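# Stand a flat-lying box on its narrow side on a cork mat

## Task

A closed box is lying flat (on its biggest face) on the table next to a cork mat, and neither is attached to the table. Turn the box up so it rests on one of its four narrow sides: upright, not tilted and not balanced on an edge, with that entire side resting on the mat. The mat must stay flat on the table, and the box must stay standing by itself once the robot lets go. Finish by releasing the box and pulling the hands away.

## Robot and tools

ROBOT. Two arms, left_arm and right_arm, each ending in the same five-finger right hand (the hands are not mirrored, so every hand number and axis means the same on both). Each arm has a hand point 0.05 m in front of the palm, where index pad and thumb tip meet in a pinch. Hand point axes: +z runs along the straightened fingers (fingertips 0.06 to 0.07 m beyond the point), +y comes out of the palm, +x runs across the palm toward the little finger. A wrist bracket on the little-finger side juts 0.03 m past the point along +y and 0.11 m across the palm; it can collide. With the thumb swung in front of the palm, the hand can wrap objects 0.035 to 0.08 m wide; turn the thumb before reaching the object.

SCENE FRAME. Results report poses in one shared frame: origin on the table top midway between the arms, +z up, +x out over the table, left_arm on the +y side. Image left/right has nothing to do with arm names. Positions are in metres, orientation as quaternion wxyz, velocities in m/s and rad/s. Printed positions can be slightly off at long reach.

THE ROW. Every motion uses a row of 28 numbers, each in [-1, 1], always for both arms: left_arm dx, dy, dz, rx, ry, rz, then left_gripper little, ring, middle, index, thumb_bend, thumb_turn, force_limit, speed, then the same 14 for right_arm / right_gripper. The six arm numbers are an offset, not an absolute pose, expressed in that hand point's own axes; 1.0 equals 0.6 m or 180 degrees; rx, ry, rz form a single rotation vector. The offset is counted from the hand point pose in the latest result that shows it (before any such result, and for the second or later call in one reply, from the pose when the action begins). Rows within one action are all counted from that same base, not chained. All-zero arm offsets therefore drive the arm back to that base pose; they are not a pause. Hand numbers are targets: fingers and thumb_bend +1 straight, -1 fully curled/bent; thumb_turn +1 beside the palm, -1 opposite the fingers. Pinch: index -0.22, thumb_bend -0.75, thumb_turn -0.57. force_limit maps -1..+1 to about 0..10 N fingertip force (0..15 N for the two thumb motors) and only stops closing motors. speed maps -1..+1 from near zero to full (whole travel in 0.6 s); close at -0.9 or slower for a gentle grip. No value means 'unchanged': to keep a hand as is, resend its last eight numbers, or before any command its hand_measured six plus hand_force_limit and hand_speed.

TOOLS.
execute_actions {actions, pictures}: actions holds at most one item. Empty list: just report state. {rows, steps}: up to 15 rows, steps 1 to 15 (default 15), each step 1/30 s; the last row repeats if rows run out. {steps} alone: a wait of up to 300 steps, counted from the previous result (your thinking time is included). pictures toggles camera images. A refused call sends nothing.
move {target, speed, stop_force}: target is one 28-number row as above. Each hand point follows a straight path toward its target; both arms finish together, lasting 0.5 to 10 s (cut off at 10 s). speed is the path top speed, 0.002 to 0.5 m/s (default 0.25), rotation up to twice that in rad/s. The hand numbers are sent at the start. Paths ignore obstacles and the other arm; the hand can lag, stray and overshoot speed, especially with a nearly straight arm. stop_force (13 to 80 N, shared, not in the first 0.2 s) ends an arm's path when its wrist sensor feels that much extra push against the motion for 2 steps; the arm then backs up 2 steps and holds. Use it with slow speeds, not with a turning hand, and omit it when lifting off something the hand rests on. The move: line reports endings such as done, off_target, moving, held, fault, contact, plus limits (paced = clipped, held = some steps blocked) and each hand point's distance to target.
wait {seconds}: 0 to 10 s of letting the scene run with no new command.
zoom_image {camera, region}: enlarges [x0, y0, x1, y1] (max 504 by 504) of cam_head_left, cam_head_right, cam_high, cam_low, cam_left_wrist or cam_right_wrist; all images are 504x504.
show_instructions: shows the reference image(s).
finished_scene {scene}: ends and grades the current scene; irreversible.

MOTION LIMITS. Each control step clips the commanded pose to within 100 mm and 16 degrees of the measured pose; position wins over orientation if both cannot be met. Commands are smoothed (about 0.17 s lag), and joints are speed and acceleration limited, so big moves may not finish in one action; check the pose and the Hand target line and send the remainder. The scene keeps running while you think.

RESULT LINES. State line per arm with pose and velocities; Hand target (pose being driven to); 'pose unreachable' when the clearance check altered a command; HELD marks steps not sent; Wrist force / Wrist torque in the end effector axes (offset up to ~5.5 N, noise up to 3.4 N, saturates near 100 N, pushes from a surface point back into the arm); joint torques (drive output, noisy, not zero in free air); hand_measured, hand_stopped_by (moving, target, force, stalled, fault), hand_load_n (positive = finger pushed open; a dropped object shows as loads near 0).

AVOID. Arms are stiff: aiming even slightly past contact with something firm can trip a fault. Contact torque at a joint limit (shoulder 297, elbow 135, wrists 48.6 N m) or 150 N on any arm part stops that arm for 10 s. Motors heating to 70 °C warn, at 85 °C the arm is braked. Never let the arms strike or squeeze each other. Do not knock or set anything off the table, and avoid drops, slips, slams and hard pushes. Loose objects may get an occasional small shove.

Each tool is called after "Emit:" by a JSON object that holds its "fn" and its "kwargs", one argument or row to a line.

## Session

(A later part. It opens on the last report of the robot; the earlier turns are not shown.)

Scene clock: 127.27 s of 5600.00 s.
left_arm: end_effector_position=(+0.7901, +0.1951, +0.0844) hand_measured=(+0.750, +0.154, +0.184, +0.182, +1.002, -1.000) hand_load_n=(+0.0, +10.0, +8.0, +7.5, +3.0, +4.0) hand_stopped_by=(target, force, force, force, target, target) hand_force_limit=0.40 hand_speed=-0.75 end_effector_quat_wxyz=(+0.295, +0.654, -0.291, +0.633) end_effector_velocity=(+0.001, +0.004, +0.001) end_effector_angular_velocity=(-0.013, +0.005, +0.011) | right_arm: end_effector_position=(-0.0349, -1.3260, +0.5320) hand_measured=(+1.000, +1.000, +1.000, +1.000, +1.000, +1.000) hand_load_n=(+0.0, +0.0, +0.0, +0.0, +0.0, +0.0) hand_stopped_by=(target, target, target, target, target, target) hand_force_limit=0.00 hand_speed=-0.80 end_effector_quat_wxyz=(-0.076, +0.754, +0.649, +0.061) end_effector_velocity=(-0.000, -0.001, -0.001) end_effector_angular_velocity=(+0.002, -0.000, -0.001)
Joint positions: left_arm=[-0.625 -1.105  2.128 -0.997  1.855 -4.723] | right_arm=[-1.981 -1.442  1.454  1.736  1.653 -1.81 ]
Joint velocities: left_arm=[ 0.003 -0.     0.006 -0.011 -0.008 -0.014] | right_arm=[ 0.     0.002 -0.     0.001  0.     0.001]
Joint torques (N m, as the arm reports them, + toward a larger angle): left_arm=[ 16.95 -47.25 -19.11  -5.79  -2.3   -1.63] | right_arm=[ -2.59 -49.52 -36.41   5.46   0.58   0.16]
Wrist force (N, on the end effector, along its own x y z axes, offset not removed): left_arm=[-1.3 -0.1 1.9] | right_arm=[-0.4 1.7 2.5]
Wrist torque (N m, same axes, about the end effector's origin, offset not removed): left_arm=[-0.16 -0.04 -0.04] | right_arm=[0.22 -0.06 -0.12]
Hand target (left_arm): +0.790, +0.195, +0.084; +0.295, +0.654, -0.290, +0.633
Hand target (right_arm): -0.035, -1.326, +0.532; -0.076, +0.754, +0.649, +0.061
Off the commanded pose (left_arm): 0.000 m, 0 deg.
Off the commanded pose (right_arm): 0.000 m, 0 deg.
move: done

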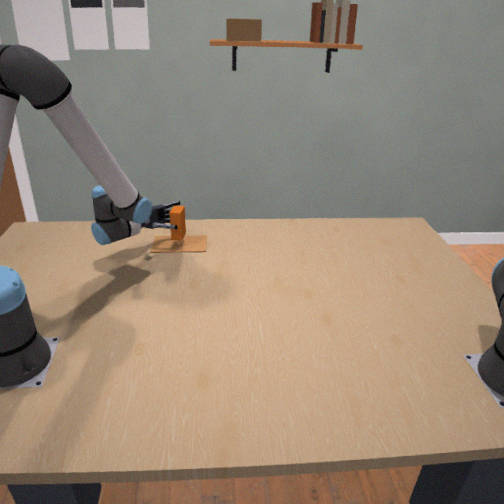

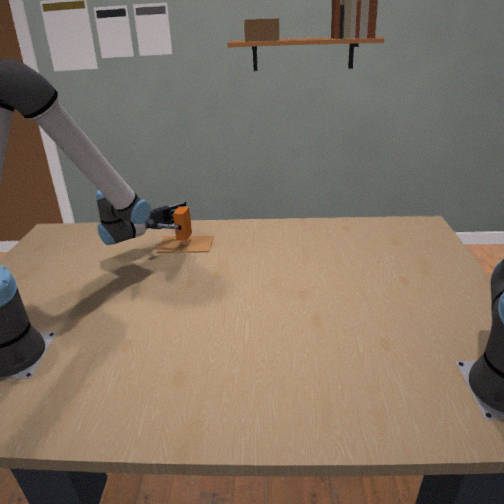

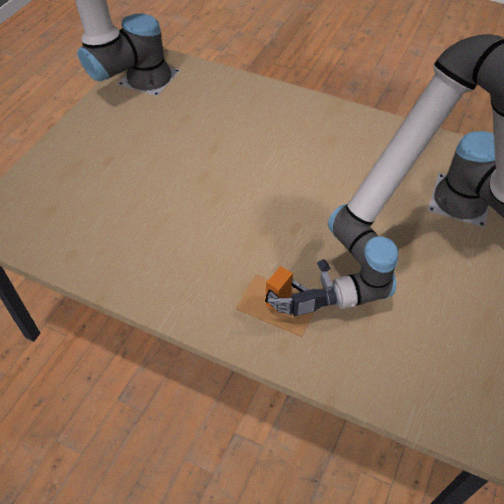

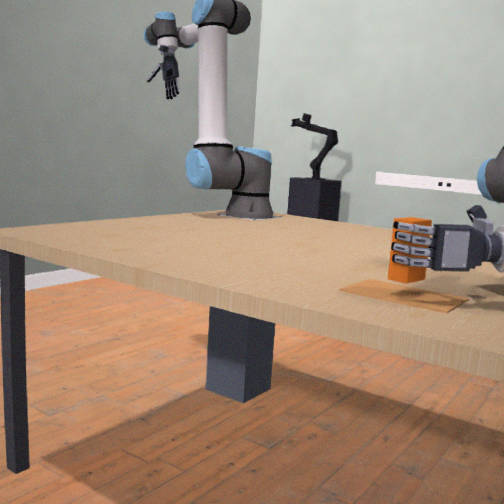

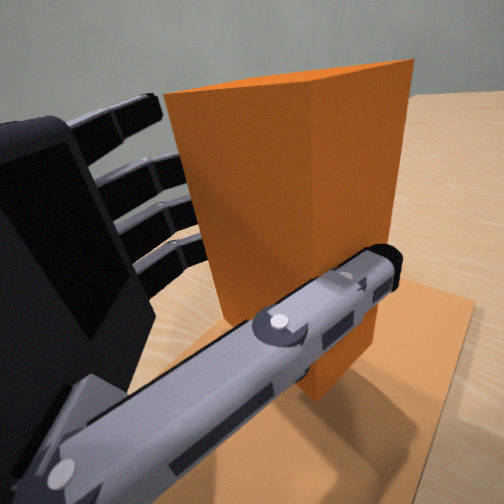

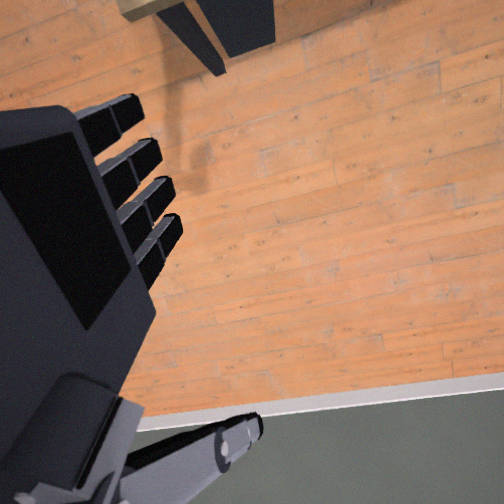

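Emit:
{"fn": "move", "kwargs": {
  "target": [-0.027,0.0101,-0.0087,0,0,0,0.75,-0.3,-0.3,-0.3,1,-1,0.4,-0.75, 0,0,0,0,0,0,1,1,1,1,1,1,0,-0.8],
  "speed": 0.06,
  "stop_force": 13
}}

Emit:
{"fn": "move", "kwargs": {
  "target": [-0.028,0,0,0,0,0,0.75,-0.3,-0.3,-0.3,1,-1,0.4,-0.75, 0,0,0,0,0,0,1,1,1,1,1,1,0,-0.8],
  "speed": 0.006,
  "stop_force": 13
}}

Scene clock: 146.80 s of 5600.00 s.
left_arm: end_effector_position=(+0.7817, +0.1951, +0.0687) hand_measured=(+0.750, +0.154, +0.184, +0.182, +1.002, -1.000) hand_load_n=(+0.0, +10.0, +8.0, +7.5, +3.0, +4.0) hand_stopped_by=(target, force, force, force, target, target) hand_force_limit=0.40 hand_speed=-0.75 end_effector_quat_wxyz=(+0.295, +0.654, -0.291, +0.633) end_effector_velocity=(-0.001, -0.001, -0.001) end_effector_angular_velocity=(-0.001, -0.002, -0.001) | right_arm: end_effector_position=(-0.0349, -1.3260, +0.5320) hand_measured=(+1.000, +1.000, +1.000, +1.000, +1.000, +1.000) hand_load_n=(+0.0, +0.0, +0.0, +0.0, +0.0, +0.0) hand_stopped_by=(target, target, target, target, target, target) hand_force_limit=0.00 hand_speed=-0.80 end_effector_quat_wxyz=(-0.076, +0.754, +0.649, +0.061) end_effector_velocity=(+0.000, +0.000, +0.000) end_effector_angular_velocity=(+0.001, -0.000, +0.000)
Joint positions: left_arm=[-0.633 -1.087  2.147 -1.034  1.847 -4.723] | right_arm=[-1.981 -1.442  1.454  1.736  1.653 -1.81 ]
Joint velocities: left_arm=[-0.001  0.002  0.002 -0.005 -0.001  0.   ] | right_arm=[ 0.    -0.    -0.     0.001 -0.     0.   ]
Joint torques (N m, as the arm reports them, + toward a larger angle): left_arm=[-23.27 -48.15 -16.71  -6.18  -2.2    2.58] | right_arm=[ -1.3  -50.72 -37.17   5.71   0.44   0.49]
Wrist force (N, on the end effector, along its own x y z axes, offset not removed): left_arm=[0.8 0.4 3.6] | right_arm=[0.9 0.6 1.2]
Wrist torque (N m, same axes, about the end effector's origin, offset not removed): left_arm=[-0.14 -0.49 0.18] | right_arm=[0.18 -0.21 0.00]
Hand target (left_arm): +0.782, +0.195, +0.068; +0.295, +0.654, -0.291, +0.633
Hand target (right_arm): -0.035, -1.326, +0.532; -0.076, +0.754, +0.649, +0.061
Off the commanded pose (left_arm): 0.000 m, 0 deg.
Off the commanded pose (right_arm): 0.000 m, 0 deg.
After step 90, 15.67 s passed at rest.
move: done

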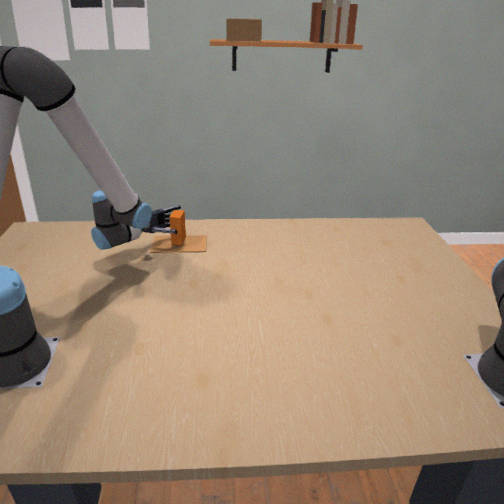

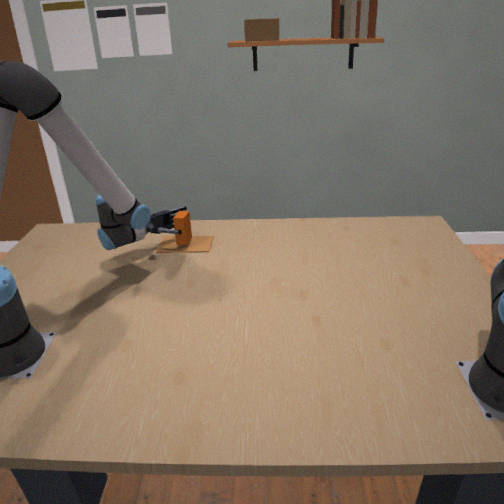

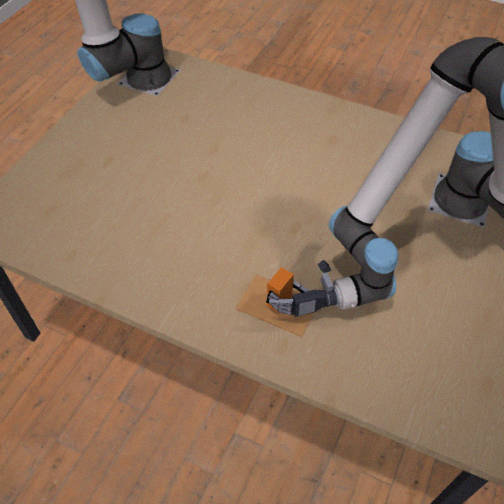

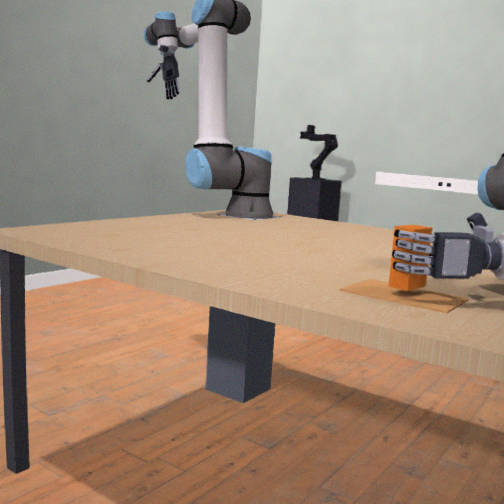

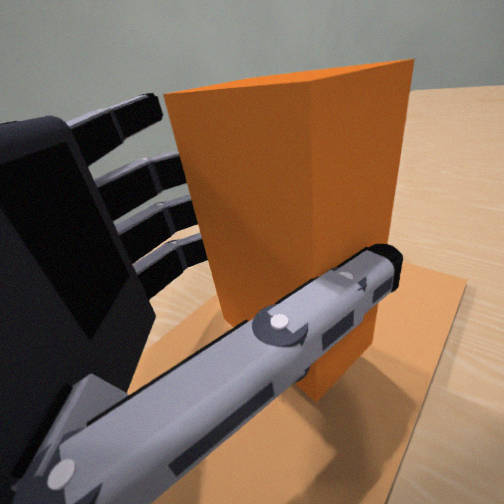

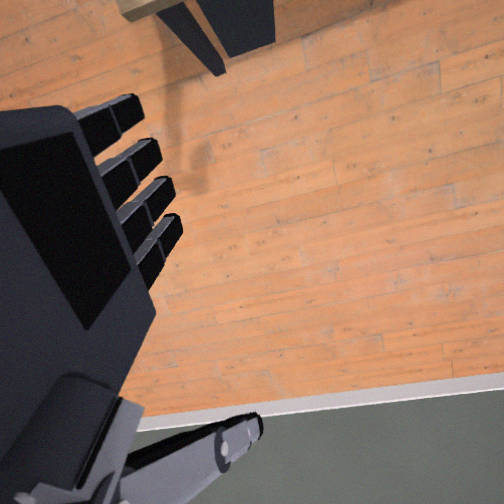

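Scene clock: 149.73 s of 5600.00 s.
left_arm: end_effector_position=(+0.7813, +0.1952, +0.0535) hand_measured=(+0.750, +0.154, +0.184, +0.182, +1.002, -1.000) hand_load_n=(+0.0, +10.0, +7.5, +6.5, +3.0, +0.0) hand_stopped_by=(target, force, force, force, target, target) hand_force_limit=0.40 hand_speed=-0.75 end_effector_quat_wxyz=(+0.295, +0.654, -0.291, +0.633) end_effector_velocity=(-0.001, +0.000, +0.000) end_effector_angular_velocity=(+0.002, +0.003, -0.000) | right_arm: end_effector_position=(-0.0349, -1.3260, +0.5320) hand_measured=(+1.000, +1.000, +1.000, +1.000, +1.000, +1.000) hand_load_n=(+0.0, +0.0, +0.0, +0.0, +0.0, +0.0) hand_stopped_by=(target, target, target, target, target, target) hand_force_limit=0.00 hand_speed=-0.80 end_effector_quat_wxyz=(-0.076, +0.754, +0.649, +0.061) end_effector_velocity=(+0.001, +0.001, -0.000) end_effector_angular_velocity=(+0.002, -0.002, +0.000)
Joint positions: left_arm=[-0.633 -1.062  2.15  -1.063  1.847 -4.723] | right_arm=[-1.981 -1.442  1.454  1.736  1.653 -1.81 ]
Joint velocities: left_arm=[-0.    -0.002  0.     0.006  0.     0.   ] | right_arm=[-0.    -0.     0.002  0.001 -0.001 -0.   ]
Joint torques (N m, as the arm reports them, + toward a larger angle): left_arm=[-18.64 -60.19 -13.38   4.91  -2.19   0.81] | right_arm=[ -0.74 -49.61 -37.15   5.58   0.19   0.41]
Wrist force (N, on the end effector, along its own x y z axes, offset not removed): left_arm=[13.0 0.3 -2.8] | right_arm=[1.1 0.3 3.0]
Wrist torque (N m, same axes, about the end effector's origin, offset not removed): left_arm=[0.05 0.06 -0.11] | right_arm=[-0.06 -0.24 -0.08]
Hand target (left_arm): +0.781, +0.195, +0.054; +0.295, +0.654, -0.291, +0.633
Hand target (right_arm): -0.035, -1.326, +0.532; -0.076, +0.754, +0.649, +0.061
Off the commanded pose (left_arm): 0.002 m, 0 deg.
Off the commanded pose (right_arm): 0.000 m, 0 deg.
move: contact (left_arm)

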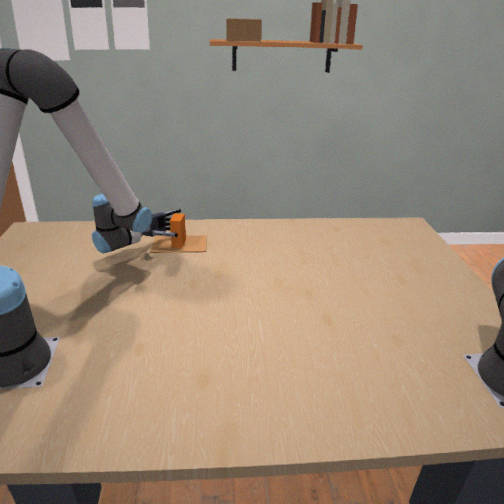

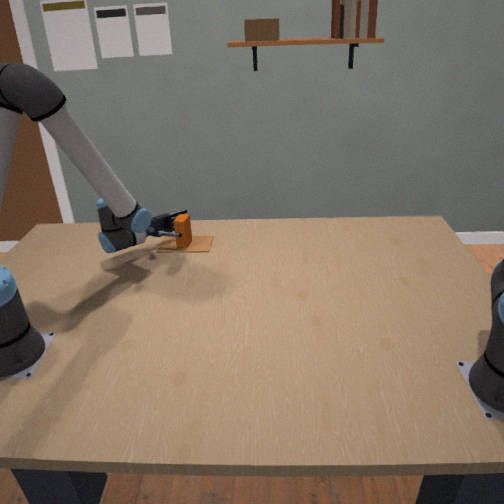

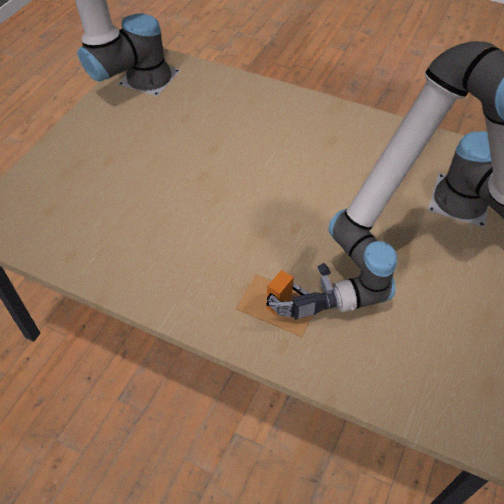

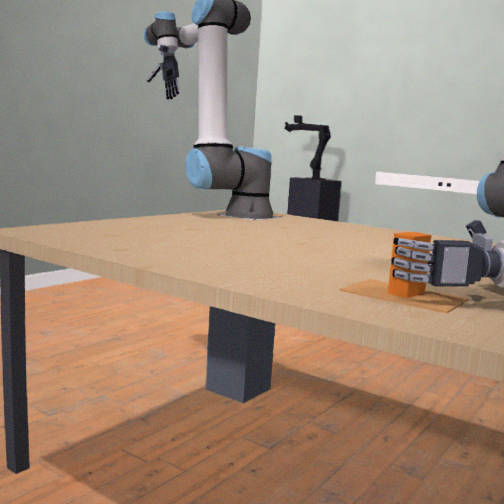

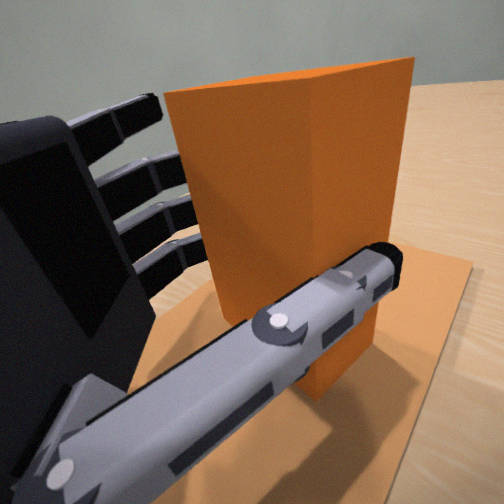

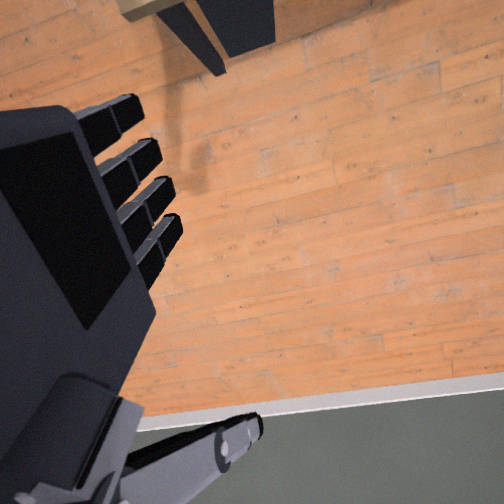

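Emit:
{"fn": "move", "kwargs": {
  "target": [0.001,0,0,0,0,0,1,1,1,1,1,-1,0.4,-0.4, 0,0,0,0,0,0,1,1,1,1,1,1,0,-0.8],
  "speed": 0.01
}}

Emit:
{"fn": "move", "kwargs": {
  "target": [0.3,-0.24,-0.36,0,0,0,1,1,1,1,1,-1,0.4,-0.4, 0,0,0,0,0,0,1,1,1,1,1,1,0,-0.8],
  "speed": 0.3
}}

Scene clock: 157.33 s of 5600.00 s.
left_arm: end_effector_position=(+0.7813, +0.1952, +0.0541) hand_measured=(+1.000, +1.000, +1.000, +1.000, +1.000, -1.000) hand_load_n=(+0.0, +0.0, +0.0, +0.0, +0.0, +0.0) hand_stopped_by=(target, target, target, target, target, target) hand_force_limit=0.40 hand_speed=-0.40 end_effector_quat_wxyz=(+0.295, +0.654, -0.291, +0.633) end_effector_velocity=(-0.000, -0.001, +0.002) end_effector_angular_velocity=(-0.001, -0.002, -0.001) | right_arm: end_effector_position=(-0.0349, -1.3260, +0.5320) hand_measured=(+1.000, +1.000, +1.000, +1.000, +1.000, +1.000) hand_load_n=(+0.0, +0.0, +0.0, +0.0, +0.0, +0.0) hand_stopped_by=(target, target, target, target, target, target) hand_force_limit=0.00 hand_speed=-0.80 end_effector_quat_wxyz=(-0.076, +0.754, +0.649, +0.061) end_effector_velocity=(+0.000, +0.000, +0.001) end_effector_angular_velocity=(-0.002, +0.000, +0.001)
Joint positions: left_arm=[-0.633 -1.063  2.15  -1.062  1.847 -4.723] | right_arm=[-1.981 -1.442  1.454  1.736  1.653 -1.81 ]
Joint velocities: left_arm=[-0.001 -0.002 -0.     0.     0.    -0.   ] | right_arm=[ 0.    -0.002 -0.    -0.    -0.    -0.001]
Joint torques (N m, as the arm reports them, + toward a larger angle): left_arm=[ -9.86 -69.89 -29.51   2.17   2.5    0.26] | right_arm=[ -4.24 -49.47 -37.05   5.92   0.29   0.44]
Wrist force (N, on the end effector, along its own x y z axes, offset not removed): left_arm=[-0.1 0.4 -1.0] | right_arm=[0.6 1.1 1.1]
Wrist torque (N m, same axes, about the end effector's origin, offset not removed): left_arm=[0.07 -0.05 -0.04] | right_arm=[0.18 -0.12 0.01]
Hand target (left_arm): +0.781, +0.195, +0.054; +0.295, +0.654, -0.291, +0.633
Hand target (right_arm): -0.035, -1.326, +0.532; -0.076, +0.754, +0.649, +0.061
Off the commanded pose (left_arm): 0.000 m, 0 deg.
Off the commanded pose (right_arm): 0.000 m, 0 deg.
After step 90, 3.47 s passed at rest.
move: done

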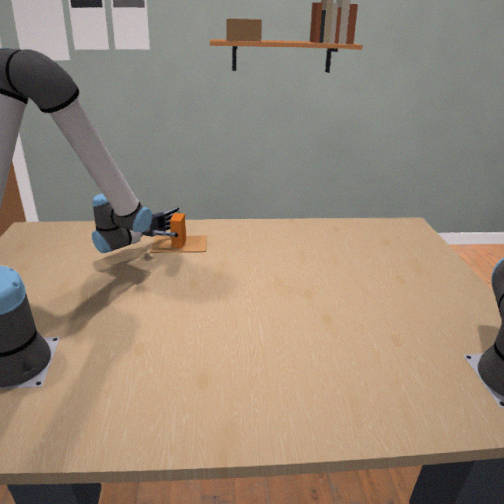

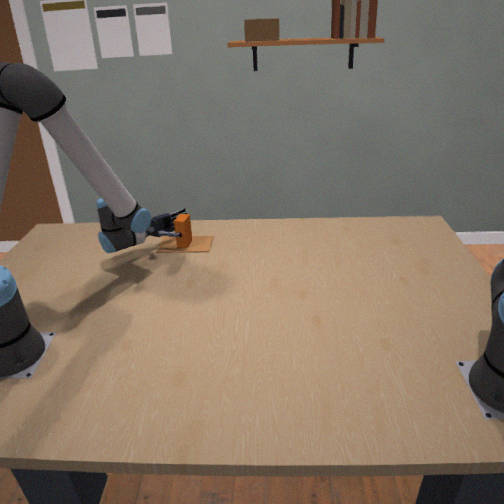

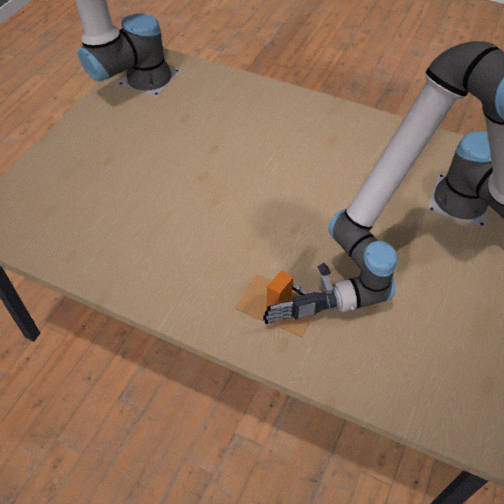

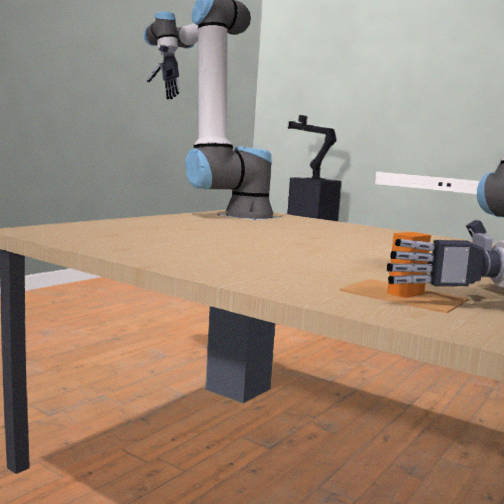

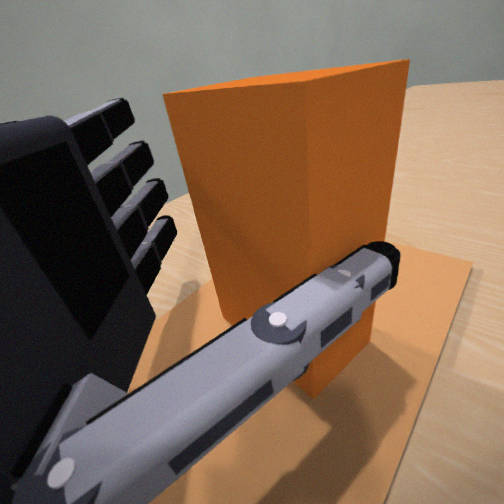

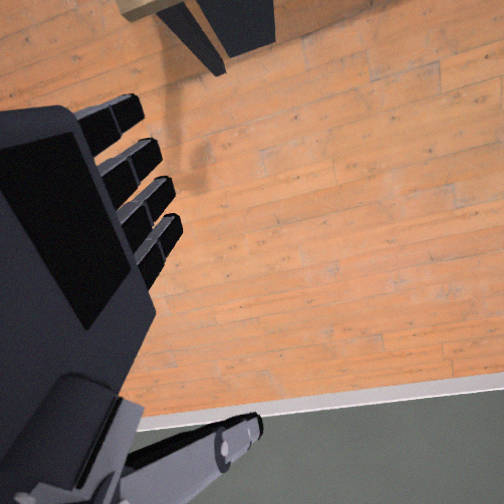

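Scene clock: 159.10 s of 5600.00 s.
left_arm: end_effector_position=(+0.7539, +0.4517, +0.2367) hand_measured=(+1.000, +1.000, +1.000, +1.000, +1.000, -1.000) hand_load_n=(+0.0, +0.0, +0.0, +0.0, +0.0, +0.0) hand_stopped_by=(target, target, target, target, target, target) hand_force_limit=0.40 hand_speed=-0.40 end_effector_quat_wxyz=(+0.295, +0.654, -0.291, +0.633) end_effector_velocity=(-0.001, +0.002, +0.002) end_effector_angular_velocity=(+0.001, +0.000, -0.001) | right_arm: end_effector_position=(-0.0349, -1.3260, +0.5320) hand_measured=(+1.000, +1.000, +1.000, +1.000, +1.000, +1.000) hand_load_n=(+0.0, +0.0, +0.0, +0.0, +0.0, +0.0) hand_stopped_by=(target, target, target, target, target, target) hand_force_limit=0.00 hand_speed=-0.80 end_effector_quat_wxyz=(-0.076, +0.754, +0.649, +0.061) end_effector_velocity=(+0.000, -0.000, -0.000) end_effector_angular_velocity=(+0.001, -0.001, +0.001)
Joint positions: left_arm=[-0.203 -1.399  2.153 -0.723  2.276 -4.709] | right_arm=[-1.981 -1.442  1.454  1.736  1.653 -1.81 ]
Joint velocities: left_arm=[ 0.005 -0.002 -0.002  0.006  0.006  0.001] | right_arm=[ 0.     0.001  0.     0.    -0.    -0.001]
Joint torques (N m, as the arm reports them, + toward a larger angle): left_arm=[ 20.36 -55.67 -40.27   2.17   2.01   2.73] | right_arm=[ -0.58 -51.1  -36.68   5.6    0.32   0.42]
Wrist force (N, on the end effector, along its own x y z axes, offset not removed): left_arm=[-3.7 2.2 0.7] | right_arm=[1.0 0.5 2.2]
Wrist torque (N m, same axes, about the end effector's origin, offset not removed): left_arm=[0.19 0.39 -0.22] | right_arm=[0.14 -0.27 -0.04]
Hand target (left_arm): +0.754, +0.452, +0.237; +0.295, +0.654, -0.291, +0.633
Hand target (right_arm): -0.035, -1.326, +0.532; -0.076, +0.754, +0.649, +0.061
Off the commanded pose (left_arm): 0.001 m, 0 deg.
Off the commanded pose (right_arm): 0.000 m, 0 deg.
move: done

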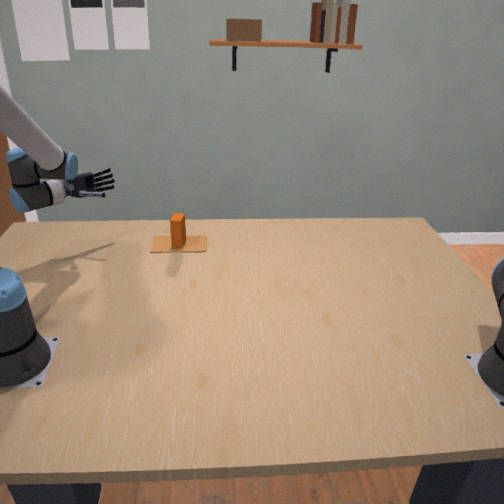

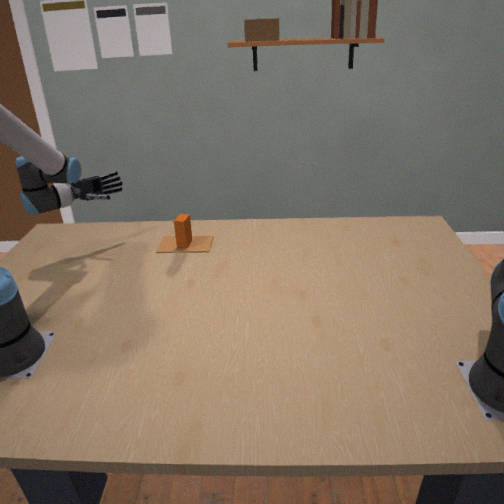

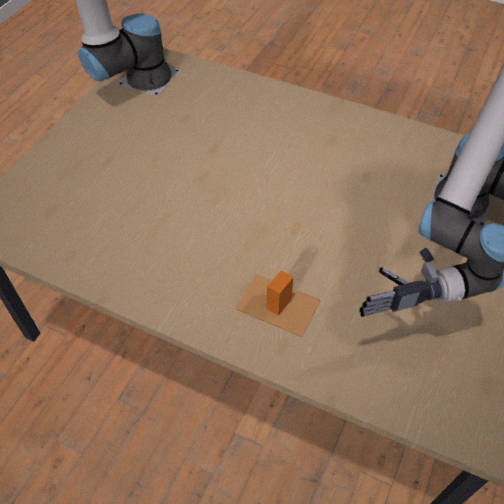

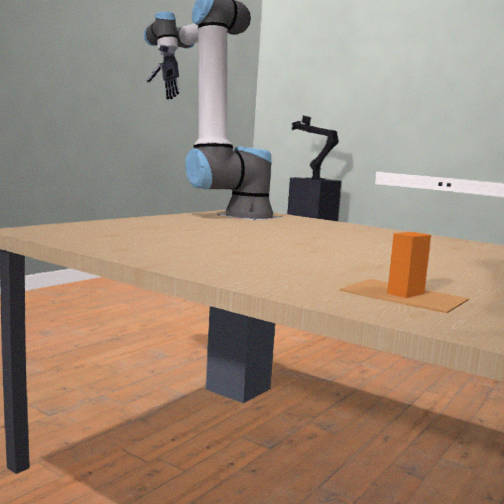

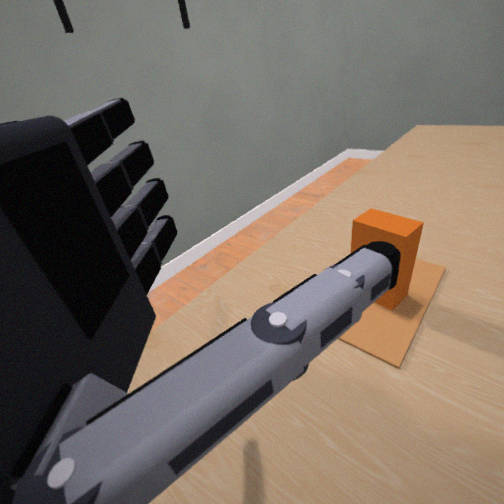

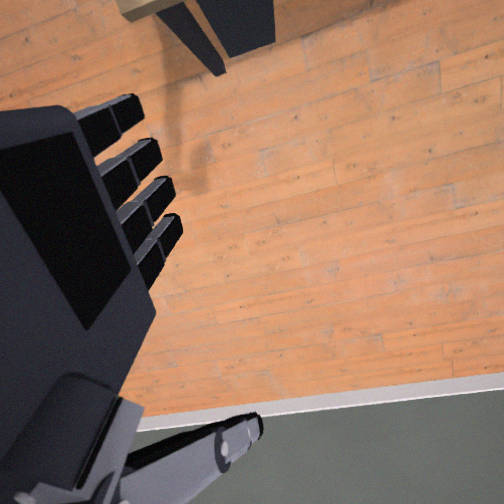

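The box is upright and fully on the mat, and the hand is clear.

Emit:
{"fn": "finished_scene", "kwargs": {
  "scene": 2
}}

The scene is finished: the task was done.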